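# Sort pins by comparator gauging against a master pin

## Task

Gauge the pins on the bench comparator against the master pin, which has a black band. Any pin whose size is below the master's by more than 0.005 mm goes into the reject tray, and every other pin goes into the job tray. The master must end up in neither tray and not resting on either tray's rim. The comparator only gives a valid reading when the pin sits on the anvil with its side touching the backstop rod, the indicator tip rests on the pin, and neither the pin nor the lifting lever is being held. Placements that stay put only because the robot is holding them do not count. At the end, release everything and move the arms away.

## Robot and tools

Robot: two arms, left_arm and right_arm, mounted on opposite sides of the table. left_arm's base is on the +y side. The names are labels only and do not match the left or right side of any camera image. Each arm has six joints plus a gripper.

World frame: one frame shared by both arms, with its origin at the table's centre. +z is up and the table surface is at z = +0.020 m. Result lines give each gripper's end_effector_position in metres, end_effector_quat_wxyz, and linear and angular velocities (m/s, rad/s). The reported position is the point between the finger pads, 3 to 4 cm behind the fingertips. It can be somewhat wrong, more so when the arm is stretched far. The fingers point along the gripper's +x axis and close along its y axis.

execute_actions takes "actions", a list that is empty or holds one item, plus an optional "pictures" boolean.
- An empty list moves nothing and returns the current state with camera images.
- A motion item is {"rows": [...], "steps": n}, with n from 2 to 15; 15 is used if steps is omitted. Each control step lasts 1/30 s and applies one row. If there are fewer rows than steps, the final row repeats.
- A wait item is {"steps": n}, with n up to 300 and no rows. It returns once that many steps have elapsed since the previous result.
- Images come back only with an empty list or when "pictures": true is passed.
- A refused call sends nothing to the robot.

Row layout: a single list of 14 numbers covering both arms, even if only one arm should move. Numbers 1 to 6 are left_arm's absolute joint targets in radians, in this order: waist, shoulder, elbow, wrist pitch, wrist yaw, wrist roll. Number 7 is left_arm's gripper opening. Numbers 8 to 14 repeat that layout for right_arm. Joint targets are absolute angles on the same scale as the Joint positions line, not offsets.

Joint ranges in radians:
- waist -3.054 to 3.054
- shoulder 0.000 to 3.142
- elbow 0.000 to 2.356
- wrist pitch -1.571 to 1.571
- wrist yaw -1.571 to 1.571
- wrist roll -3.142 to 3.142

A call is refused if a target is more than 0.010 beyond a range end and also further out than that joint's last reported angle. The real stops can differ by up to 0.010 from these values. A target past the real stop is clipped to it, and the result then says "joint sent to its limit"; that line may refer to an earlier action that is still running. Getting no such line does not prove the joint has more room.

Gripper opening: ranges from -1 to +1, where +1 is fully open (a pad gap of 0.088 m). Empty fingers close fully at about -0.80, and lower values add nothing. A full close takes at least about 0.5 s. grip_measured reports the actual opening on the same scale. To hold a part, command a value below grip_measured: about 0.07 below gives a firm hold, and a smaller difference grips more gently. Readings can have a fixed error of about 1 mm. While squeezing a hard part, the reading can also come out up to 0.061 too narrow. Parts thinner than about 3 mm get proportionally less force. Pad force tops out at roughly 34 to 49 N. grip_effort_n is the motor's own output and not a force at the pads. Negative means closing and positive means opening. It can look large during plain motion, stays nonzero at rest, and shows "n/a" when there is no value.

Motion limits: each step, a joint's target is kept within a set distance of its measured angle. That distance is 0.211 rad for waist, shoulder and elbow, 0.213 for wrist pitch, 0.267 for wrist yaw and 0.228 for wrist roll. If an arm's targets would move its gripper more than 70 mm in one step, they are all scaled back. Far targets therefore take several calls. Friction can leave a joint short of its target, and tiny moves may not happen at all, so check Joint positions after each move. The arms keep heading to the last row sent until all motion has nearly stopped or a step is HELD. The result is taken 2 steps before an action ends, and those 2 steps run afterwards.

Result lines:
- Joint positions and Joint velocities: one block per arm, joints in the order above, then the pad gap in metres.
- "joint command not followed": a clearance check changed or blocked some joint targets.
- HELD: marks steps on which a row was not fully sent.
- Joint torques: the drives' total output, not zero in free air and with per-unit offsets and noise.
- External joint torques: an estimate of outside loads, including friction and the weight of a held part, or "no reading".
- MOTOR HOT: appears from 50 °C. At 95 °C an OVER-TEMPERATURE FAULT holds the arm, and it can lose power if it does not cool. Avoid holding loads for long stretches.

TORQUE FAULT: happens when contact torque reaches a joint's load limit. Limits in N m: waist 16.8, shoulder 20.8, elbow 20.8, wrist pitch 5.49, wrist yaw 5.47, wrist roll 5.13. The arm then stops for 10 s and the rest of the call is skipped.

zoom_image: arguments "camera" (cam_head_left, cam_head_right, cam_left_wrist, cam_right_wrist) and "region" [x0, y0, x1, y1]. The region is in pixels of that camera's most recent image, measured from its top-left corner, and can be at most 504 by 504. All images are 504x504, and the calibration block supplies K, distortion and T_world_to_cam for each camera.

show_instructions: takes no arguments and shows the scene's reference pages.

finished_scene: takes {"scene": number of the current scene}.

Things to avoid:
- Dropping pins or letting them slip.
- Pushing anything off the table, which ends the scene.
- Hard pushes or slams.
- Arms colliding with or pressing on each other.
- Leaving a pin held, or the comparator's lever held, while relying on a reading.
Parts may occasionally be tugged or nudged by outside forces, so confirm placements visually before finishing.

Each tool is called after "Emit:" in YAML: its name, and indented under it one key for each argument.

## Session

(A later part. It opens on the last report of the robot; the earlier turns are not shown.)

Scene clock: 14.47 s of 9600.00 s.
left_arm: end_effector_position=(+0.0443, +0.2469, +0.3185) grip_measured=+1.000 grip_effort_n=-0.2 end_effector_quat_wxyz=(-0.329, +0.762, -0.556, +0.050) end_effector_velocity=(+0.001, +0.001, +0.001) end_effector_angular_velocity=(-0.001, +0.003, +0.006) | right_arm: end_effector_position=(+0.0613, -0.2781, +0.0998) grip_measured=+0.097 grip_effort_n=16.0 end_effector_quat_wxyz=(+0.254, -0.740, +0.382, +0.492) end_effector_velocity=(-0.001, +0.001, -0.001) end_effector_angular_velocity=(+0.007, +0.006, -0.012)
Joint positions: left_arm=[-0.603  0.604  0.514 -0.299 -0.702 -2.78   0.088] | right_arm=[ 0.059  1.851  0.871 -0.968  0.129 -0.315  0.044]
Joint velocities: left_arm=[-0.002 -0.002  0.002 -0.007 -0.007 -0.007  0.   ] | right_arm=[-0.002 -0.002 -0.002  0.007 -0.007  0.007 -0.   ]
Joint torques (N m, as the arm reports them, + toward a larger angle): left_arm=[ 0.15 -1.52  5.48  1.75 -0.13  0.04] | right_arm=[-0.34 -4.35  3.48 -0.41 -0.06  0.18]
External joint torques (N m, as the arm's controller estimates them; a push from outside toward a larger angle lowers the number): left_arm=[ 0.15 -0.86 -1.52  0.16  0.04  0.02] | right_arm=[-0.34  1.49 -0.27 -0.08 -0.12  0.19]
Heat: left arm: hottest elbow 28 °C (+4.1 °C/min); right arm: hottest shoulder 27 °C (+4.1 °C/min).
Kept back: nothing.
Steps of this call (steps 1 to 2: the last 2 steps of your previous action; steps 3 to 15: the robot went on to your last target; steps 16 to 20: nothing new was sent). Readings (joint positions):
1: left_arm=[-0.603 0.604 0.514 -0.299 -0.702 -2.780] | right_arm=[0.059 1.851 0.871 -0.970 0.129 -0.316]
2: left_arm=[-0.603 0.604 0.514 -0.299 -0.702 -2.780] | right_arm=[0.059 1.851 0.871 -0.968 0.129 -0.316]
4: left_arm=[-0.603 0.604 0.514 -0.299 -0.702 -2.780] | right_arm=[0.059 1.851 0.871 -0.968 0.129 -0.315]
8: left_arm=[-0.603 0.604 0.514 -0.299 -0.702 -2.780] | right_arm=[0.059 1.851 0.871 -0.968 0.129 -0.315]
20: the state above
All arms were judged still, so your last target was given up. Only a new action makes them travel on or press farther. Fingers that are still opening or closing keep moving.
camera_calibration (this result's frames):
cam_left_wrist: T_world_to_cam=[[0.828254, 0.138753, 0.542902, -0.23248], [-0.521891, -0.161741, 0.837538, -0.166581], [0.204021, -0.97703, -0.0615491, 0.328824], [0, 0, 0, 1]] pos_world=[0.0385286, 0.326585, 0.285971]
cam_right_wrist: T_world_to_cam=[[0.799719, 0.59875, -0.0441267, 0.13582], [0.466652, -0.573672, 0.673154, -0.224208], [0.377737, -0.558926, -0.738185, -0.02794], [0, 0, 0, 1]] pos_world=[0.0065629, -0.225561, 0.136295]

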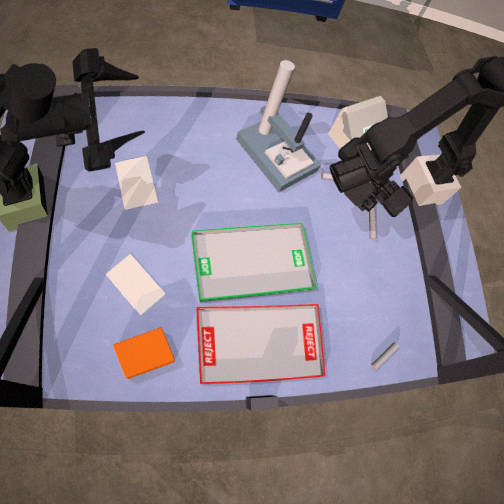

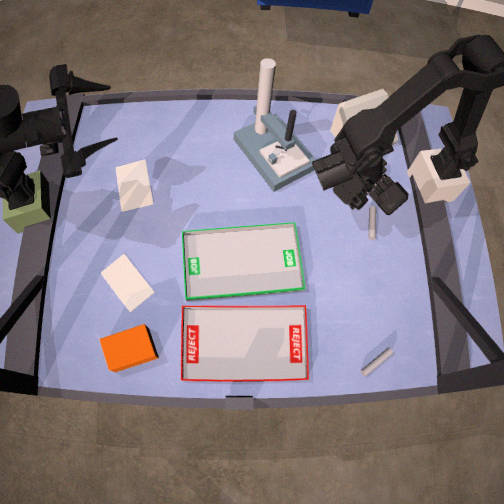

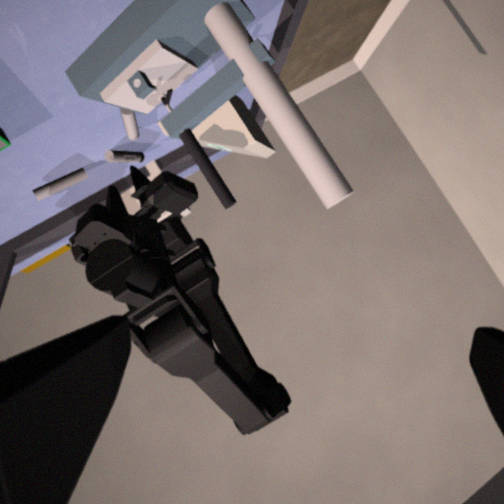

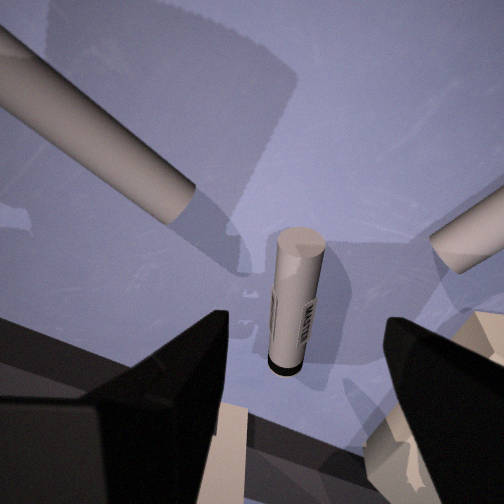

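Emit:
execute_actions:
  actions:
    - {"rows":[[-0.6,0.6,0.5,-0.3,-0.7,-2.78,1,0.03,1.85,0.83,-0.93,0.13,-0.33,0.0],[-0.6,0.6,0.5,-0.3,-0.7,-2.78,1,0.03,1.86,0.8,-0.89,0.13,-0.33,0.0],[-0.6,0.6,0.5,-0.3,-0.7,-2.78,1,0.03,1.885,0.785,-0.85,0.13,-0.33,0.0],[-0.6,0.6,0.5,-0.3,-0.7,-2.78,1,0.03,1.915,0.772,-0.81,0.13,-0.33,0.0],[-0.6,0.6,0.5,-0.3,-0.7,-2.78,1,0.03,1.942,0.762,-0.778,0.13,-0.33,0.0]],"steps":15}
  pictures: true

Scene clock: 15.03 s of 9600.00 s.
left_arm: end_effector_position=(+0.0443, +0.2469, +0.3185) grip_measured=+1.000 grip_effort_n=-0.2 end_effector_quat_wxyz=(-0.329, +0.762, -0.556, +0.050) end_effector_velocity=(-0.000, +0.001, -0.001) end_effector_angular_velocity=(+0.009, -0.011, -0.003) | right_arm: end_effector_position=(+0.0697, -0.2907, +0.0616) grip_measured=+0.004 grip_effort_n=-17.4 end_effector_quat_wxyz=(+0.256, -0.736, +0.389, +0.491) end_effector_velocity=(-0.000, +0.003, -0.002) end_effector_angular_velocity=(+0.013, +0.013, -0.003)
Joint positions: left_arm=[-0.603  0.604  0.514 -0.299 -0.702 -2.78   0.088] | right_arm=[ 0.034  1.933  0.769 -0.783  0.129 -0.325  0.039]
Joint velocities: left_arm=[-0.007 -0.002 -0.002 -0.007 -0.007  0.007  0.   ] | right_arm=[-0.007  0.002 -0.002  0.022 -0.007 -0.007 -0.001]
Joint torques (N m, as the arm reports them, + toward a larger angle): left_arm=[ 0.17 -1.54  5.48  1.74 -0.14  0.04] | right_arm=[-0.38 -4.07  2.73 -0.45  0.09 -0.18]
External joint torques (N m, as the arm's controller estimates them; a push from outside toward a larger angle lowers the number): left_arm=[ 0.18 -0.85 -1.53  0.15  0.04  0.02] | right_arm=[-0.35  1.54 -0.09 -0.06  0.03 -0.18]
Heat: left arm: hottest elbow 28 °C (+4.0 °C/min); right arm: hottest shoulder 27 °C (+4.0 °C/min).
Steps of this call (steps 1 to 4: nothing new was sent; steps 5 to 17: the first 13 steps of this action). Readings (joint positions):
5: left_arm=[-0.603 0.604 0.514 -0.299 -0.702 -2.780] | right_arm=[0.058 1.851 0.867 -0.962 0.129 -0.315]
6: left_arm=[-0.603 0.604 0.514 -0.299 -0.702 -2.780] | right_arm=[0.052 1.851 0.856 -0.943 0.129 -0.316]
8: left_arm=[-0.603 0.604 0.514 -0.299 -0.702 -2.780] | right_arm=[0.040 1.862 0.825 -0.891 0.129 -0.320]
12: left_arm=[-0.603 0.604 0.514 -0.299 -0.702 -2.780] | right_arm=[0.034 1.925 0.778 -0.808 0.129 -0.324]
17: the state above
camera_calibration (this result's frames):
cam_left_wrist: T_world_to_cam=[[0.828254, 0.138753, 0.542902, -0.23248], [-0.521891, -0.161741, 0.837538, -0.166581], [0.204021, -0.97703, -0.0615491, 0.328824], [0, 0, 0, 1]] pos_world=[0.0385286, 0.326585, 0.285971]
cam_right_wrist: T_world_to_cam=[[0.80872, 0.586161, -0.0488615, 0.130981], [0.460125, -0.5787, 0.673343, -0.210646], [0.366411, -0.567028, -0.737714, -0.0679644], [0, 0, 0, 1]] pos_world=[0.0158996, -0.237214, 0.0980985]

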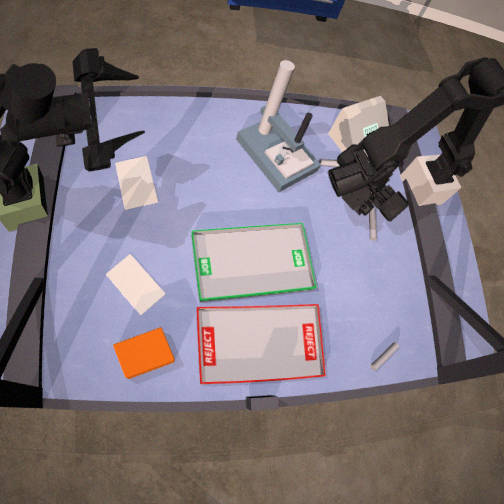

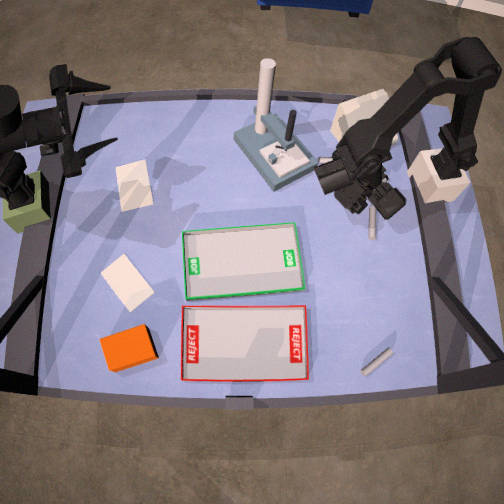

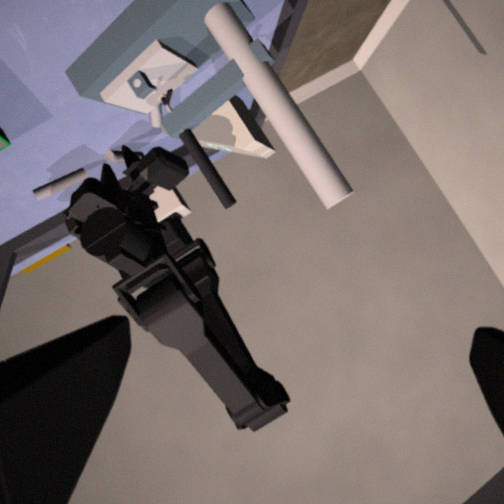

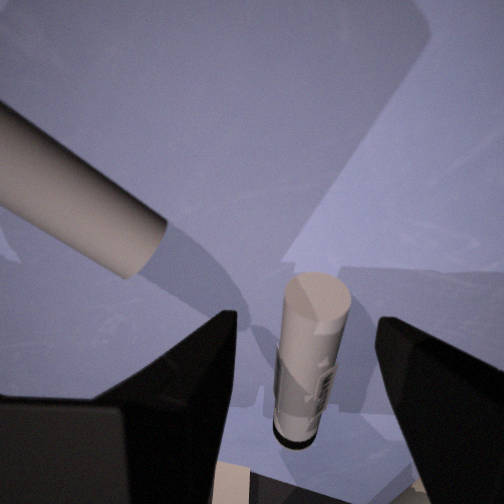

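Emit:
execute_actions:
  actions:
    - {"rows":[[-0.6,0.6,0.5,-0.3,-0.7,-2.78,1,0.03,1.954,0.76,-0.765,0.13,-0.33,-0.05],[-0.6,0.6,0.5,-0.3,-0.7,-2.78,1,0.03,1.954,0.76,-0.765,0.13,-0.33,-0.1],[-0.6,0.6,0.5,-0.3,-0.7,-2.78,1,0.03,1.954,0.76,-0.765,0.13,-0.33,-0.2],[-0.6,0.6,0.5,-0.3,-0.7,-2.78,1,0.03,1.954,0.76,-0.765,0.13,-0.33,-0.3],[-0.6,0.6,0.5,-0.3,-0.7,-2.78,1,0.03,1.954,0.76,-0.765,0.13,-0.33,-0.38],[-0.6,0.6,0.5,-0.3,-0.7,-2.78,1,0.03,1.954,0.76,-0.765,0.13,-0.33,-0.44],[-0.6,0.6,0.5,-0.3,-0.7,-2.78,1,0.03,1.954,0.76,-0.765,0.13,-0.33,-0.48],[-0.6,0.6,0.5,-0.3,-0.7,-2.78,1,0.03,1.954,0.76,-0.765,0.13,-0.33,-0.52],[-0.6,0.6,0.5,-0.3,-0.7,-2.78,1,0.03,1.954,0.76,-0.765,0.13,-0.33,-0.57]],"steps":15}

Emit:
execute_actions:
  actions:
    - {"rows":[[-0.6,0.6,0.5,-0.3,-0.7,-2.78,1,0.03,1.885,0.79,-0.85,0.13,-0.33,-0.57],[-0.6,0.6,0.5,-0.3,-0.7,-2.78,1,0.03,1.83,0.84,-0.95,0.13,-0.33,-0.57],[-0.6,0.6,0.5,-0.3,-0.7,-2.78,1,0.03,1.7,0.97,-1.2,0.13,-0.33,-0.57]],"steps":11}

Emit:
execute_actions:
  actions:
    - {"rows":[[-0.6,0.6,0.5,-0.3,-0.7,-2.78,1,0.35,1.5,0.7,-0.55,0.36,-2.04,-0.57]],"steps":15}

Emit:
execute_actions:
  actions:
    - {"steps":15}
  pictures: true

Emit:
execute_actions:
  actions:
    - {"rows":[[-0.6,0.6,0.5,-0.3,-0.7,-2.78,1,-0.1,1.716,0.833,-0.506,0.36,-2.04,-0.57]],"steps":14}

Emit:
execute_actions:
  actions:
    - {"rows":[[-0.6,0.6,0.5,-0.3,-0.7,-2.78,1,-0.098,1.835,0.935,-0.49,0.36,-2.04,-0.57]],"steps":13}

Emit:
execute_actions:
  actions:
    - {"rows":[[-0.6,0.6,0.5,-0.3,-0.7,-2.78,1,-0.094,1.85,0.92,-0.47,0.36,-2.04,-0.57],[-0.6,0.6,0.5,-0.3,-0.7,-2.78,1,-0.094,1.863,0.904,-0.45,0.36,-2.04,-0.57]],"steps":12}

Emit:
execute_actions:
  actions:
    - {"rows":[[-0.6,0.6,0.5,-0.3,-0.7,-2.78,1,-0.091,1.866,0.925,-0.455,0.362,-2.04,-0.57],[-0.6,0.6,0.5,-0.3,-0.7,-2.78,1,-0.088,1.873,0.934,-0.458,0.362,-2.03,-0.57],[-0.6,0.6,0.5,-0.3,-0.7,-2.78,1,-0.085,1.88,0.942,-0.461,0.362,-2.02,-0.57],[-0.6,0.6,0.5,-0.3,-0.7,-2.78,1,-0.082,1.886,0.951,-0.463,0.362,-2.015,-0.57],[-0.6,0.6,0.5,-0.3,-0.7,-2.78,1,-0.079,1.893,0.959,-0.465,0.362,-2.015,-0.57],[-0.6,0.6,0.5,-0.3,-0.7,-2.78,1,-0.076,1.9,0.968,-0.467,0.362,-2.015,-0.57],[-0.6,0.6,0.5,-0.3,-0.7,-2.78,1,-0.073,1.907,0.977,-0.469,0.362,-2.015,-0.57],[-0.6,0.6,0.5,-0.3,-0.7,-2.78,1,-0.07,1.914,0.985,-0.471,0.362,-2.01,-0.57],[-0.6,0.6,0.5,-0.3,-0.7,-2.78,1,-0.067,1.92,0.994,-0.473,0.362,-2.01,-0.57],[-0.6,0.6,0.5,-0.3,-0.7,-2.78,1,-0.064,1.927,1.002,-0.475,0.362,-2.01,-0.57],[-0.6,0.6,0.5,-0.3,-0.7,-2.78,1,-0.061,1.934,1.011,-0.477,0.362,-2.01,-0.57],[-0.6,0.6,0.5,-0.3,-0.7,-2.78,1,-0.061,1.937,1.02,-0.478,0.362,-2.01,-0.57],[-0.6,0.6,0.5,-0.3,-0.7,-2.78,1,-0.061,1.94,1.028,-0.479,0.362,-2.01,-0.57]],"steps":15}

Emit:
execute_actions:
  actions:
    - {"rows":[[-0.6,0.6,0.5,-0.3,-0.7,-2.78,1,-0.058,1.95,1.04,-0.481,0.362,-2.0,-0.57]],"steps":12}

Emit:
execute_actions:
  actions:
    - {"rows":[[-0.6,0.6,0.5,-0.3,-0.7,-2.78,1,-0.066,1.93,1.02,-0.488,0.37,-2.0,-0.25]],"steps":15}

Emit:
execute_actions:
  actions:
    - {"steps":10}
  pictures: true

Emit:
zoom_image:
  camera: "cam_head_right"
  region: [345,100,405,150]

Scene clock: 16.10 s of 9600.00 s.
left_arm: end_effector_position=(+0.0443, +0.2469, +0.3185) grip_measured=+1.000 grip_effort_n=-0.2 end_effector_quat_wxyz=(-0.329, +0.762, -0.556, +0.050) end_effector_velocity=(-0.001, +0.001, -0.005) end_effector_angular_velocity=(+0.019, +0.002, -0.007) | right_arm: end_effector_position=(+0.0697, -0.2901, +0.0582) grip_measured=-0.513 grip_effort_n=-83.5 end_effector_quat_wxyz=(+0.257, -0.736, +0.389, +0.491) end_effector_velocity=(-0.000, -0.002, +0.001) end_effector_angular_velocity=(-0.007, +0.002, -0.012)
Joint positions: left_arm=[-0.603  0.604  0.514 -0.299 -0.702 -2.78   0.088] | right_arm=[ 0.034  1.946  0.767 -0.768  0.129 -0.326  0.014]
Joint velocities: left_arm=[-0.002 -0.002 -0.002 -0.022  0.007 -0.007  0.   ] | right_arm=[-0.002 -0.002 -0.002 -0.007 -0.007  0.007  0.   ]
Joint torques (N m, as the arm reports them, + toward a larger angle): left_arm=[ 0.18 -1.55  5.49  1.75 -0.14  0.04] | right_arm=[-0.35 -4.06  2.59 -0.36  0.07 -0.16]
External joint torques (N m, as the arm's controller estimates them; a push from outside toward a larger angle lowers the number): left_arm=[ 0.17 -0.86 -1.48  0.18  0.04  0.02] | right_arm=[-0.35  1.67 -0.35 -0.02  0.01 -0.16]
Heat: left arm: hottest elbow 28 °C (+3.7 °C/min); right arm: hottest shoulder 27 °C (+3.7 °C/min).
Steps of this call (steps 1 to 2: the last 2 steps of your previous action; steps 3 to 15: the robot went on to your last target; steps 16 to 19: nothing new was sent; steps 20 to 32: the first 13 steps of this action). Readings (joint positions):
20: left_arm=[-0.603 0.604 0.514 -0.299 -0.702 -2.780] | right_arm=[0.034 1.936 0.768 -0.779 0.129 -0.326]
21: left_arm=[-0.603 0.604 0.514 -0.299 -0.702 -2.780] | right_arm=[0.034 1.938 0.768 -0.775 0.129 -0.326]
23: left_arm=[-0.603 0.604 0.514 -0.299 -0.702 -2.780] | right_arm=[0.034 1.943 0.768 -0.770 0.129 -0.326]
27: left_arm=[-0.603 0.604 0.514 -0.299 -0.702 -2.780] | right_arm=[0.034 1.946 0.767 -0.769 0.129 -0.326]
32: the state above

Scene clock: 16.47 s of 9600.00 s.
left_arm: end_effector_position=(+0.0443, +0.2469, +0.3185) grip_measured=+1.000 grip_effort_n=-0.2 end_effector_quat_wxyz=(-0.329, +0.762, -0.556, +0.050) end_effector_velocity=(+0.001, +0.003, -0.003) end_effector_angular_velocity=(+0.012, -0.002, +0.006) | right_arm: end_effector_position=(+0.0634, -0.2655, +0.1515) grip_measured=-0.513 grip_effort_n=-83.5 end_effector_quat_wxyz=(+0.277, -0.723, +0.375, +0.510) end_effector_velocity=(+0.013, -0.043, +0.147) end_effector_angular_velocity=(-0.087, -0.027, +0.007)
Joint positions: left_arm=[-0.603  0.604  0.514 -0.299 -0.702 -2.78   0.088] | right_arm=[ 0.033  1.708  0.967 -1.138  0.129 -0.326  0.014]
Joint velocities: left_arm=[-0.002 -0.007 -0.002 -0.022 -0.007 -0.007  0.   ] | right_arm=[-0.002 -0.369  0.208 -0.667  0.007 -0.007 -0.   ]
Joint torques (N m, as the arm reports them, + toward a larger angle): left_arm=[ 0.17 -1.54  5.51  1.75 -0.13  0.05] | right_arm=[-0.34 -2.47  3.27 -0.83  0.07 -0.15]
External joint torques (N m, as the arm's controller estimates them; a push from outside toward a larger angle lowers the number): left_arm=[ 0.17 -0.87 -1.45  0.18  0.04  0.02] | right_arm=[-0.3   0.7   0.54 -0.48  0.03 -0.15]
Heat: left arm: hottest elbow 28 °C (+3.6 °C/min); right arm: hottest shoulder 28 °C (+7.3 °C/min).
Steps of this call (steps 1 to 2: the last 2 steps of your previous action; steps 3 to 11: the first 9 steps of this action). Readings (joint positions):
3: left_arm=[-0.603 0.604 0.514 -0.299 -0.702 -2.780] | right_arm=[0.033 1.940 0.769 -0.774 0.129 -0.326]
4: left_arm=[-0.603 0.604 0.514 -0.299 -0.702 -2.780] | right_arm=[0.033 1.927 0.778 -0.808 0.129 -0.326]
6: left_arm=[-0.603 0.604 0.514 -0.299 -0.702 -2.780] | right_arm=[0.033 1.865 0.823 -0.925 0.129 -0.326]
10: left_arm=[-0.603 0.604 0.514 -0.299 -0.702 -2.780] | right_arm=[0.033 1.725 0.955 -1.111 0.129 -0.326]
11: the state above

Scene clock: 16.97 s of 9600.00 s.
left_arm: end_effector_position=(+0.0443, +0.2469, +0.3185) grip_measured=+1.000 grip_effort_n=-0.2 end_effector_quat_wxyz=(-0.329, +0.762, -0.556, +0.050) end_effector_velocity=(+0.001, +0.002, -0.004) end_effector_angular_velocity=(+0.023, -0.016, +0.002) | right_arm: end_effector_position=(+0.0027, -0.2280, +0.1439) grip_measured=-0.513 grip_effort_n=-83.5 end_effector_quat_wxyz=(-0.090, +0.767, +0.150, -0.618) end_effector_velocity=(-0.023, +0.034, +0.012) end_effector_angular_velocity=(-0.153, -0.541, +1.758)
Joint positions: left_arm=[-0.603  0.604  0.514 -0.299 -0.702 -2.78   0.088] | right_arm=[ 0.345  1.508  0.714 -0.577  0.352 -1.13   0.014]
Joint velocities: left_arm=[-0.002 -0.002 -0.002 -0.022 -0.007  0.007  0.   ] | right_arm=[ 0.017 -0.037 -0.027  0.227  0.022 -1.897 -0.   ]
Joint torques (N m, as the arm reports them, + toward a larger angle): left_arm=[ 0.18 -1.54  5.49  1.76 -0.14  0.04] | right_arm=[ 0.39 -4.84  4.45  0.39  0.41 -0.18]
External joint torques (N m, as the arm's controller estimates them; a push from outside toward a larger angle lowers the number): left_arm=[ 0.16 -0.9  -1.43  0.2   0.04  0.01] | right_arm=[ 0.44 -0.29 -0.44 -0.17  0.21 -0.2 ]
Heat: left arm: hottest elbow 28 °C (+3.5 °C/min); right arm: hottest shoulder 28 °C (+7.1 °C/min).
Steps of this call (steps 1 to 2: the last 2 steps of your previous action; steps 3 to 15: the first 13 steps of this action). Readings (joint positions):
3: left_arm=[-0.603 0.604 0.514 -0.299 -0.702 -2.780] | right_arm=[0.050 1.675 0.939 -1.137 0.169 -0.368]
4: left_arm=[-0.603 0.604 0.514 -0.299 -0.702 -2.780] | right_arm=[0.103 1.633 0.878 -1.052 0.245 -0.436]
6: left_arm=[-0.603 0.604 0.514 -0.299 -0.702 -2.780] | right_arm=[0.224 1.555 0.784 -0.957 0.298 -0.563]
10: left_arm=[-0.603 0.604 0.514 -0.299 -0.702 -2.780] | right_arm=[0.332 1.521 0.719 -0.720 0.337 -0.816]
15: the state above

Scene clock: 17.47 s of 9600.00 s.
left_arm: end_effector_position=(+0.0443, +0.2469, +0.3185) grip_measured=+1.000 grip_effort_n=-0.2 end_effector_quat_wxyz=(-0.329, +0.762, -0.556, +0.050) end_effector_velocity=(+0.002, +0.001, -0.001) end_effector_angular_velocity=(+0.009, -0.011, +0.007) | right_arm: end_effector_position=(+0.0010, -0.2258, +0.1435) grip_measured=-0.513 grip_effort_n=-83.5 end_effector_quat_wxyz=(+0.229, +0.735, +0.399, -0.499) end_effector_velocity=(-0.001, -0.001, -0.001) end_effector_angular_velocity=(-0.100, -0.183, +0.494)
Joint positions: left_arm=[-0.603  0.604  0.514 -0.299 -0.702 -2.78   0.088] | right_arm=[ 0.346  1.508  0.708 -0.554  0.354 -1.987  0.014]
Joint velocities: left_arm=[ 0.002 -0.002 -0.002 -0.007 -0.007  0.007  0.   ] | right_arm=[ 0.002 -0.002 -0.007  0.007 -0.007 -0.535 -0.   ]
Joint torques (N m, as the arm reports them, + toward a larger angle): left_arm=[ 0.17 -1.53  5.49  1.75 -0.13  0.04] | right_arm=[ 0.44 -4.96  4.79  0.49  0.43 -0.18]
External joint torques (N m, as the arm's controller estimates them; a push from outside toward a larger angle lowers the number): left_arm=[ 0.17 -0.86 -1.49  0.17  0.04  0.02] | right_arm=[ 0.43 -0.19 -0.44 -0.13  0.24 -0.16]
Heat: left arm: hottest elbow 28 °C (+3.4 °C/min); right arm: hottest shoulder 28 °C (+6.9 °C/min).
Kept back: nothing.
Steps of this call (steps 1 to 2: the last 2 steps of your previous action; steps 3 to 15: the robot went on to your last target). Readings (joint positions):
1: left_arm=[-0.603 0.604 0.514 -0.299 -0.702 -2.780] | right_arm=[0.345 1.508 0.713 -0.570 0.353 -1.193]
2: left_arm=[-0.603 0.604 0.514 -0.299 -0.702 -2.780] | right_arm=[0.345 1.508 0.712 -0.565 0.353 -1.255]
4: left_arm=[-0.603 0.604 0.514 -0.299 -0.702 -2.780] | right_arm=[0.346 1.508 0.709 -0.560 0.353 -1.382]
8: left_arm=[-0.603 0.604 0.514 -0.299 -0.702 -2.780] | right_arm=[0.346 1.508 0.709 -0.555 0.354 -1.635]
15: the state above
camera_calibration (this result's frames):
cam_left_wrist: T_world_to_cam=[[0.828254, 0.138753, 0.542902, -0.23248], [-0.521891, -0.161741, 0.837538, -0.166581], [0.204021, -0.97703, -0.0615491, 0.328824], [0, 0, 0, 1]] pos_world=[0.0385286, 0.326585, 0.285971]
cam_right_wrist: T_world_to_cam=[[-0.830239, 0.557178, 0.0159829, 0.138269], [0.41582, 0.599999, 0.683444, 0.0680615], [0.37121, 0.574068, -0.729828, 0.310962], [0, 0, 0, 1]] pos_world=[-0.0289373, -0.29639, 0.178223]

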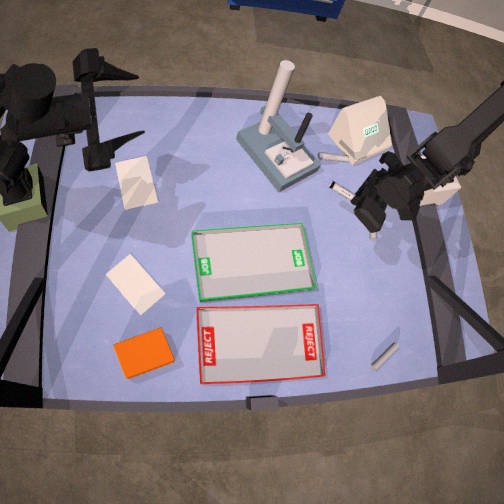

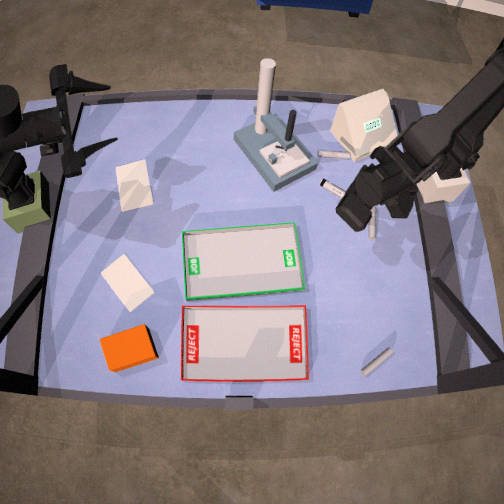

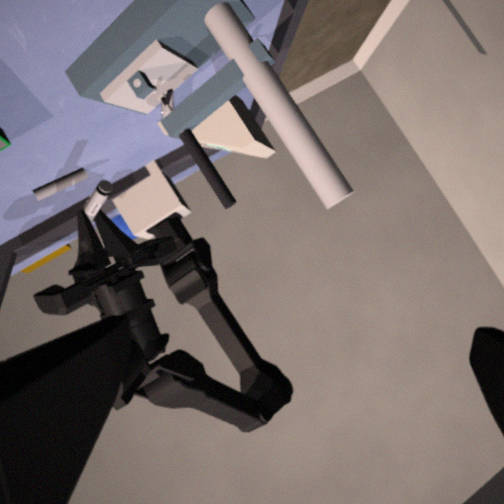

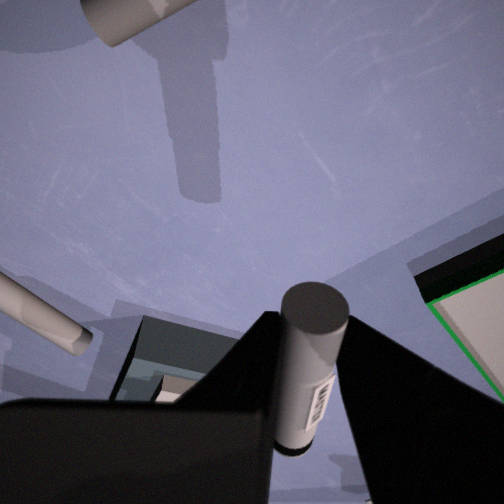

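Scene clock: 17.87 s of 9600.00 s.
left_arm: end_effector_position=(+0.0443, +0.2469, +0.3185) grip_measured=+1.000 grip_effort_n=-0.2 end_effector_quat_wxyz=(-0.329, +0.762, -0.556, +0.050) end_effector_velocity=(+0.001, +0.001, -0.001) end_effector_angular_velocity=(+0.003, +0.001, +0.006) | right_arm: end_effector_position=(+0.1140, -0.1777, +0.1213) grip_measured=-0.513 grip_effort_n=-83.5 end_effector_quat_wxyz=(+0.152, +0.802, +0.228, -0.531) end_effector_velocity=(-0.007, -0.001, -0.007) end_effector_angular_velocity=(-0.027, +0.061, +0.011)
Joint positions: left_arm=[-0.603  0.604  0.514 -0.299 -0.702 -2.78   0.088] | right_arm=[-0.095  1.709  0.819 -0.507  0.362 -2.035  0.014]
Joint velocities: left_arm=[-0.002 -0.002 -0.002 -0.007 -0.007 -0.007  0.   ] | right_arm=[-0.007  0.017  0.007 -0.007 -0.066 -0.007 -0.   ]
Joint torques (N m, as the arm reports them, + toward a larger angle): left_arm=[ 0.17 -1.53  5.5   1.75 -0.13  0.04] | right_arm=[-0.03 -4.64  6.91  0.21  0.16 -0.2 ]
External joint torques (N m, as the arm's controller estimates them; a push from outside toward a larger angle lowers the number): left_arm=[ 0.17 -0.86 -1.48  0.17  0.04  0.02] | right_arm=[-0.13  1.44  1.87 -0.38 -0.03 -0.2 ]
Heat: left arm: hottest elbow 28 °C (+3.4 °C/min); right arm: hottest shoulder 28 °C (+6.7 °C/min).
Steps of this call (steps 1 to 12: the first 12 steps of this action). Readings (joint positions):
1: left_arm=[-0.603 0.604 0.514 -0.299 -0.702 -2.780] | right_arm=[0.329 1.536 0.722 -0.556 0.343 -2.003]
2: left_arm=[-0.603 0.604 0.514 -0.299 -0.702 -2.780] | right_arm=[0.279 1.580 0.751 -0.540 0.342 -2.013]
4: left_arm=[-0.603 0.604 0.514 -0.299 -0.702 -2.780] | right_arm=[0.164 1.665 0.801 -0.505 0.349 -2.024]
8: left_arm=[-0.603 0.604 0.514 -0.299 -0.702 -2.780] | right_arm=[-0.048 1.703 0.818 -0.507 0.364 -2.033]
12: the state above

Scene clock: 18.30 s of 9600.00 s.
left_arm: end_effector_position=(+0.0443, +0.2469, +0.3185) grip_measured=+1.000 grip_effort_n=-0.2 end_effector_quat_wxyz=(-0.329, +0.762, -0.556, +0.050) end_effector_velocity=(-0.002, -0.001, +0.000) end_effector_angular_velocity=(-0.009, +0.011, -0.007) | right_arm: end_effector_position=(+0.1099, -0.1492, +0.1121) grip_measured=-0.513 grip_effort_n=-83.5 end_effector_quat_wxyz=(+0.151, +0.800, +0.230, -0.533) end_effector_velocity=(+0.006, -0.006, -0.006) end_effector_angular_velocity=(-0.041, -0.028, -0.004)
Joint positions: left_arm=[-0.603  0.604  0.514 -0.299 -0.702 -2.78   0.088] | right_arm=[-0.095  1.827  0.922 -0.489  0.358 -2.036  0.014]
Joint velocities: left_arm=[-0.002 -0.002 -0.002  0.007  0.007 -0.007  0.   ] | right_arm=[-0.007  0.022  0.002 -0.022  0.022 -0.007  0.   ]
Joint torques (N m, as the arm reports them, + toward a larger angle): left_arm=[ 0.15 -1.53  5.5   1.74 -0.14  0.04] | right_arm=[-0.28 -5.28  6.75  0.13  0.28 -0.16]
External joint torques (N m, as the arm's controller estimates them; a push from outside toward a larger angle lowers the number): left_arm=[ 0.15 -0.85 -1.49  0.16  0.04  0.02] | right_arm=[-0.2   1.53  1.96 -0.39  0.07 -0.16]
Heat: left arm: hottest elbow 28 °C (+3.3 °C/min); right arm: hottest shoulder 28 °C (+6.6 °C/min).
Steps of this call (steps 1 to 2: the last 2 steps of your previous action; steps 3 to 13: the first 11 steps of this action). Readings (joint positions):
3: left_arm=[-0.603 0.604 0.514 -0.299 -0.702 -2.780] | right_arm=[-0.095 1.727 0.833 -0.514 0.360 -2.035]
4: left_arm=[-0.603 0.604 0.514 -0.299 -0.702 -2.780] | right_arm=[-0.095 1.753 0.857 -0.511 0.360 -2.036]
6: left_arm=[-0.603 0.604 0.514 -0.299 -0.702 -2.780] | right_arm=[-0.095 1.804 0.899 -0.488 0.358 -2.036]
10: left_arm=[-0.603 0.604 0.514 -0.299 -0.702 -2.780] | right_arm=[-0.095 1.823 0.919 -0.489 0.358 -2.036]
13: the state above

Scene clock: 18.70 s of 9600.00 s.
left_arm: end_effector_position=(+0.0443, +0.2469, +0.3185) grip_measured=+1.000 grip_effort_n=-0.2 end_effector_quat_wxyz=(-0.329, +0.762, -0.556, +0.050) end_effector_velocity=(+0.001, +0.001, -0.001) end_effector_angular_velocity=(-0.002, +0.014, +0.011) | right_arm: end_effector_position=(+0.1098, -0.1475, +0.1037) grip_measured=-0.513 grip_effort_n=-83.5 end_effector_quat_wxyz=(+0.151, +0.801, +0.230, -0.532) end_effector_velocity=(+0.000, -0.002, -0.003) end_effector_angular_velocity=(+0.006, -0.005, -0.006)
Joint positions: left_arm=[-0.603  0.604  0.514 -0.299 -0.702 -2.78   0.088] | right_arm=[-0.095  1.854  0.915 -0.454  0.358 -2.037  0.014]
Joint velocities: left_arm=[-0.002 -0.002 -0.002 -0.007 -0.007 -0.022  0.   ] | right_arm=[ 0.002  0.002 -0.017  0.022  0.007  0.007 -0.   ]
Joint torques (N m, as the arm reports them, + toward a larger angle): left_arm=[ 0.16 -1.53  5.49  1.75 -0.14  0.05] | right_arm=[ 0.14 -4.95  4.05  0.39  0.28 -0.13]
External joint torques (N m, as the arm's controller estimates them; a push from outside toward a larger angle lowers the number): left_arm=[ 0.16 -0.85 -1.49  0.17  0.03  0.02] | right_arm=[ 0.11  1.81 -0.63 -0.12  0.08 -0.13]
Heat: left arm: hottest elbow 28 °C (+3.2 °C/min); right arm: hottest shoulder 28 °C (+6.4 °C/min).
Steps of this call (steps 1 to 2: the last 2 steps of your previous action; steps 3 to 12: the first 10 steps of this action). Readings (joint positions):
3: left_arm=[-0.603 0.604 0.514 -0.299 -0.702 -2.780] | right_arm=[-0.095 1.831 0.922 -0.489 0.358 -2.036]
4: left_arm=[-0.603 0.604 0.514 -0.299 -0.702 -2.780] | right_arm=[-0.095 1.835 0.921 -0.482 0.358 -2.036]
6: left_arm=[-0.603 0.604 0.514 -0.299 -0.702 -2.780] | right_arm=[-0.095 1.846 0.920 -0.463 0.358 -2.036]
10: left_arm=[-0.603 0.604 0.514 -0.299 -0.702 -2.780] | right_arm=[-0.095 1.854 0.915 -0.457 0.358 -2.037]
12: the state above

Scene clock: 19.20 s of 9600.00 s.
left_arm: end_effector_position=(+0.0443, +0.2469, +0.3185) grip_measured=+1.000 grip_effort_n=-0.2 end_effector_quat_wxyz=(-0.329, +0.762, -0.556, +0.050) end_effector_velocity=(+0.002, +0.001, -0.002) end_effector_angular_velocity=(+0.002, +0.013, +0.016) | right_arm: end_effector_position=(+0.1005, -0.1295, +0.1034) grip_measured=-0.513 grip_effort_n=-83.5 end_effector_quat_wxyz=(+0.151, +0.803, +0.232, -0.529) end_effector_velocity=(-0.011, +0.033, +0.004) end_effector_angular_velocity=(-0.040, -0.027, +0.016)
Joint positions: left_arm=[-0.603  0.604  0.514 -0.299 -0.702 -2.78   0.088] | right_arm=[-0.07   1.914  0.997 -0.48   0.37  -2.014  0.014]
Joint velocities: left_arm=[ 0.002  0.002 -0.002 -0.007 -0.007 -0.022  0.   ] | right_arm=[ 0.027  0.12   0.198 -0.125  0.022  0.007 -0.   ]
Joint torques (N m, as the arm reports them, + toward a larger angle): left_arm=[ 0.17 -1.54  5.49  1.75 -0.13  0.05] | right_arm=[ 0.73 -4.9   6.85  0.52 -0.11  0.1 ]
External joint torques (N m, as the arm's controller estimates them; a push from outside toward a larger angle lowers the number): left_arm=[ 0.16 -0.88 -1.51  0.17  0.04  0.02] | right_arm=[ 0.84  2.5   1.91 -0.07 -0.34  0.11]
Heat: left arm: hottest elbow 28 °C (+3.1 °C/min); right arm: hottest shoulder 28 °C (+6.2 °C/min).
Steps of this call (steps 1 to 2: the last 2 steps of your previous action; steps 3 to 15: the first 13 steps of this action). Readings (joint positions):
3: left_arm=[-0.603 0.604 0.514 -0.299 -0.702 -2.780] | right_arm=[-0.095 1.854 0.914 -0.454 0.358 -2.037]
4: left_arm=[-0.603 0.604 0.514 -0.299 -0.702 -2.780] | right_arm=[-0.094 1.855 0.915 -0.454 0.359 -2.037]
6: left_arm=[-0.603 0.604 0.514 -0.299 -0.702 -2.780] | right_arm=[-0.091 1.862 0.922 -0.459 0.362 -2.031]
10: left_arm=[-0.603 0.604 0.514 -0.299 -0.702 -2.780] | right_arm=[-0.082 1.885 0.954 -0.464 0.366 -2.020]
15: the state above

Scene clock: 19.60 s of 9600.00 s.
left_arm: end_effector_position=(+0.0443, +0.2469, +0.3185) grip_measured=+1.000 grip_effort_n=-0.2 end_effector_quat_wxyz=(-0.329, +0.762, -0.556, +0.050) end_effector_velocity=(+0.001, +0.003, -0.006) end_effector_angular_velocity=(+0.031, -0.008, +0.006) | right_arm: end_effector_position=(+0.0982, -0.1237, +0.1035) grip_measured=-0.513 grip_effort_n=-83.5 end_effector_quat_wxyz=(+0.148, +0.803, +0.230, -0.529) end_effector_velocity=(+0.001, -0.005, -0.001) end_effector_angular_velocity=(-0.020, +0.005, -0.008)
Joint positions: left_arm=[-0.603  0.604  0.514 -0.299 -0.702 -2.78   0.088] | right_arm=[-0.065  1.933  1.025 -0.49   0.371 -2.003  0.014]
Joint velocities: left_arm=[-0.002 -0.002 -0.002 -0.037 -0.007 -0.007  0.   ] | right_arm=[-0.002 -0.002 -0.002 -0.022 -0.007  0.007 -0.   ]
Joint torques (N m, as the arm reports them, + toward a larger angle): left_arm=[ 0.17 -1.53  5.49  1.75 -0.14  0.04] | right_arm=[ 0.85 -4.8   7.02  0.73 -0.13  0.07]
External joint torques (N m, as the arm's controller estimates them; a push from outside toward a larger angle lowers the number): left_arm=[ 0.17 -0.87 -1.44  0.19  0.03  0.02] | right_arm=[ 0.86  2.79  2.14  0.18 -0.34  0.07]
Heat: left arm: hottest elbow 28 °C (+3.1 °C/min); right arm: hottest shoulder 28 °C (+6.1 °C/min).
Steps of this call (steps 1 to 2: the last 2 steps of your previous action; steps 3 to 12: the first 10 steps of this action). Readings (joint positions):
3: left_arm=[-0.603 0.604 0.514 -0.299 -0.702 -2.780] | right_arm=[-0.067 1.925 1.013 -0.482 0.370 -2.012]
4: left_arm=[-0.603 0.604 0.514 -0.299 -0.702 -2.780] | right_arm=[-0.066 1.928 1.018 -0.483 0.370 -2.009]
6: left_arm=[-0.603 0.604 0.514 -0.299 -0.702 -2.780] | right_arm=[-0.066 1.932 1.022 -0.487 0.371 -2.005]
10: left_arm=[-0.603 0.604 0.514 -0.299 -0.702 -2.780] | right_arm=[-0.065 1.933 1.024 -0.490 0.371 -2.003]
12: the state above

Scene clock: 20.10 s of 9600.00 s.
left_arm: end_effector_position=(+0.0443, +0.2469, +0.3185) grip_measured=+1.000 grip_effort_n=-0.2 end_effector_quat_wxyz=(-0.329, +0.762, -0.556, +0.050) end_effector_velocity=(+0.000, +0.000, +0.001) end_effector_angular_velocity=(-0.011, +0.006, +0.006) | right_arm: end_effector_position=(+0.0980, -0.1231, +0.1034) grip_measured=-0.256 grip_effort_n=16.0 end_effector_quat_wxyz=(+0.146, +0.803, +0.231, -0.530) end_effector_velocity=(+0.002, -0.002, -0.000) end_effector_angular_velocity=(-0.006, +0.008, -0.013)
Joint positions: left_arm=[-0.603  0.604  0.514 -0.299 -0.702 -2.78   0.088] | right_arm=[-0.066  1.933  1.025 -0.487  0.37  -2.002  0.026]
Joint velocities: left_arm=[-0.002 -0.002 -0.002  0.007 -0.007 -0.007  0.   ] | right_arm=[-0.007 -0.002 -0.002 -0.007 -0.007  0.007  0.001]
Joint torques (N m, as the arm reports them, + toward a larger angle): left_arm=[ 0.18 -1.54  5.5   1.75 -0.14  0.05] | right_arm=[-0.02 -6.93  4.78  0.12  0.22  0.09]
External joint torques (N m, as the arm's controller estimates them; a push from outside toward a larger angle lowers the number): left_arm=[ 0.18 -0.86 -1.49  0.17  0.04  0.02] | right_arm=[ 0.01  0.63 -0.09 -0.44  0.02  0.09]
Heat: left arm: hottest elbow 28 °C (+3.0 °C/min); right arm: hottest shoulder 28 °C (+6.0 °C/min).
Steps of this call (steps 1 to 2: the last 2 steps of your previous action; steps 3 to 15: the first 13 steps of this action). Readings (joint positions):
3: left_arm=[-0.603 0.604 0.514 -0.299 -0.702 -2.780] | right_arm=[-0.065 1.933 1.025 -0.490 0.371 -2.002]
4: left_arm=[-0.603 0.604 0.514 -0.299 -0.702 -2.780] | right_arm=[-0.066 1.933 1.025 -0.487 0.370 -2.002]
6: left_arm=[-0.603 0.604 0.514 -0.299 -0.702 -2.780] | right_arm=[-0.066 1.933 1.025 -0.487 0.370 -2.002]
10: left_arm=[-0.603 0.604 0.514 -0.299 -0.702 -2.780] | right_arm=[-0.066 1.933 1.025 -0.487 0.370 -2.002]
15: the state above

Scene clock: 20.43 s of 9600.00 s.
left_arm: end_effector_position=(+0.0443, +0.2469, +0.3185) grip_measured=+1.000 grip_effort_n=-0.2 end_effector_quat_wxyz=(-0.329, +0.762, -0.556, +0.050) end_effector_velocity=(-0.003, -0.000, -0.005) end_effector_angular_velocity=(+0.006, +0.023, -0.016) | right_arm: end_effector_position=(+0.0980, -0.1231, +0.1034) grip_measured=-0.253 grip_effort_n=16.5 end_effector_quat_wxyz=(+0.146, +0.803, +0.231, -0.530) end_effector_velocity=(+0.000, -0.003, -0.002) end_effector_angular_velocity=(-0.020, +0.001, +0.019)
Joint positions: left_arm=[-0.603  0.604  0.514 -0.299 -0.702 -2.78   0.088] | right_arm=[-0.066  1.933  1.025 -0.487  0.37  -2.002  0.027]
Joint velocities: left_arm=[-0.002 -0.002 -0.007 -0.007  0.022 -0.022  0.   ] | right_arm=[-0.002  0.002 -0.002 -0.007 -0.007 -0.022 -0.   ]
Joint torques (N m, as the arm reports them, + toward a larger angle): left_arm=[ 0.14 -1.53  5.49  1.75 -0.14  0.05] | right_arm=[-0.03 -6.92  4.75  0.12  0.22  0.09]
External joint torques (N m, as the arm's controller estimates them; a push from outside toward a larger angle lowers the number): left_arm=[ 0.16 -0.85 -1.51  0.16  0.03  0.02] | right_arm=[ 0.01  0.58 -0.04 -0.42  0.02  0.1 ]
Heat: left arm: hottest elbow 28 °C (+2.9 °C/min); right arm: hottest shoulder 28 °C (+5.9 °C/min).
Kept back: nothing.
Steps of this call (steps 1 to 2: the last 2 steps of your previous action; steps 3 to 10: the robot went on to your last target). Readings (joint positions):
1: left_arm=[-0.603 0.604 0.514 -0.299 -0.702 -2.780] | right_arm=[-0.066 1.933 1.025 -0.487 0.370 -2.002]
2: left_arm=[-0.603 0.604 0.514 -0.299 -0.702 -2.780] | right_arm=[-0.066 1.933 1.025 -0.487 0.370 -2.002]
4: left_arm=[-0.603 0.604 0.514 -0.299 -0.702 -2.780] | right_arm=[-0.066 1.933 1.025 -0.487 0.370 -2.002]
8: left_arm=[-0.603 0.604 0.514 -0.299 -0.702 -2.780] | right_arm=[-0.066 1.933 1.025 -0.487 0.370 -2.002]
10: the state above
camera_calibration (this result's frames):
cam_left_wrist: T_world_to_cam=[[0.828254, 0.138753, 0.542902, -0.23248], [-0.521891, -0.161741, 0.837538, -0.166581], [0.204021, -0.97703, -0.0615491, 0.328824], [0, 0, 0, 1]] pos_world=[0.0385286, 0.326585, 0.285971]
cam_right_wrist: T_world_to_cam=[[-0.546607, 0.836658, -0.034995, 0.17419], [0.599698, 0.420279, 0.680975, -0.0463786], [0.584451, 0.351239, -0.73147, 0.13857], [0, 0, 0, 1]] pos_world=[0.0420393, -0.174917, 0.139038]

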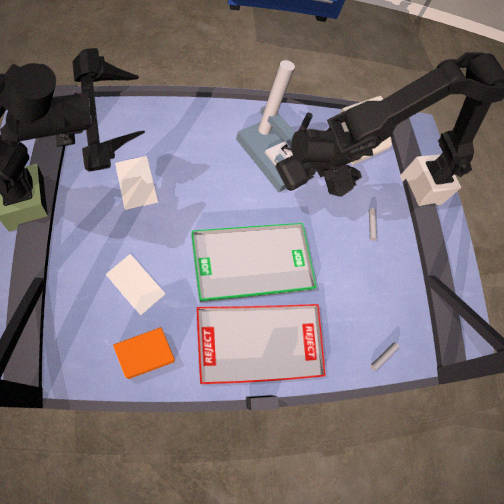

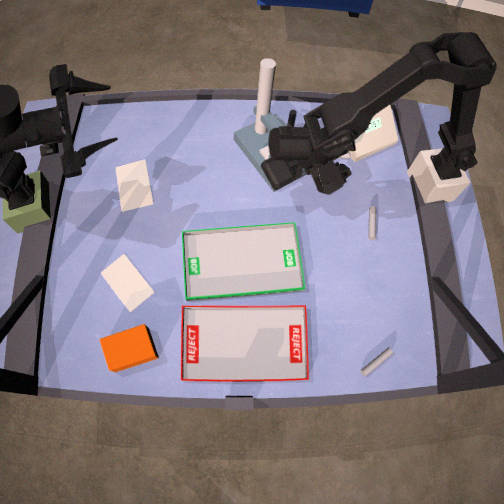

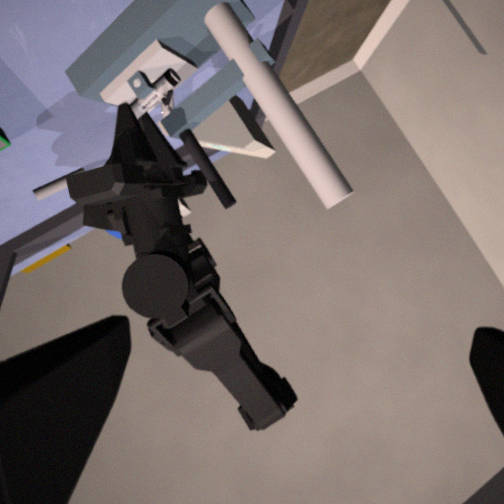

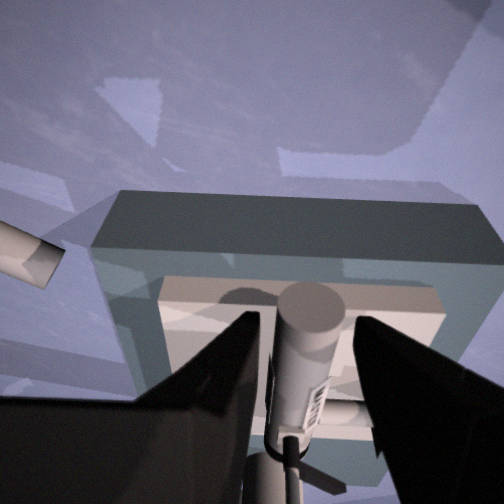

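Region (345, 100, 405, 150) of cam_head_right's 504x504 image, scaled by 8.400, with more detail than that image has.

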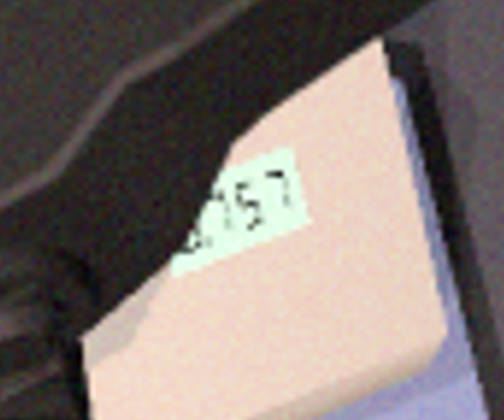

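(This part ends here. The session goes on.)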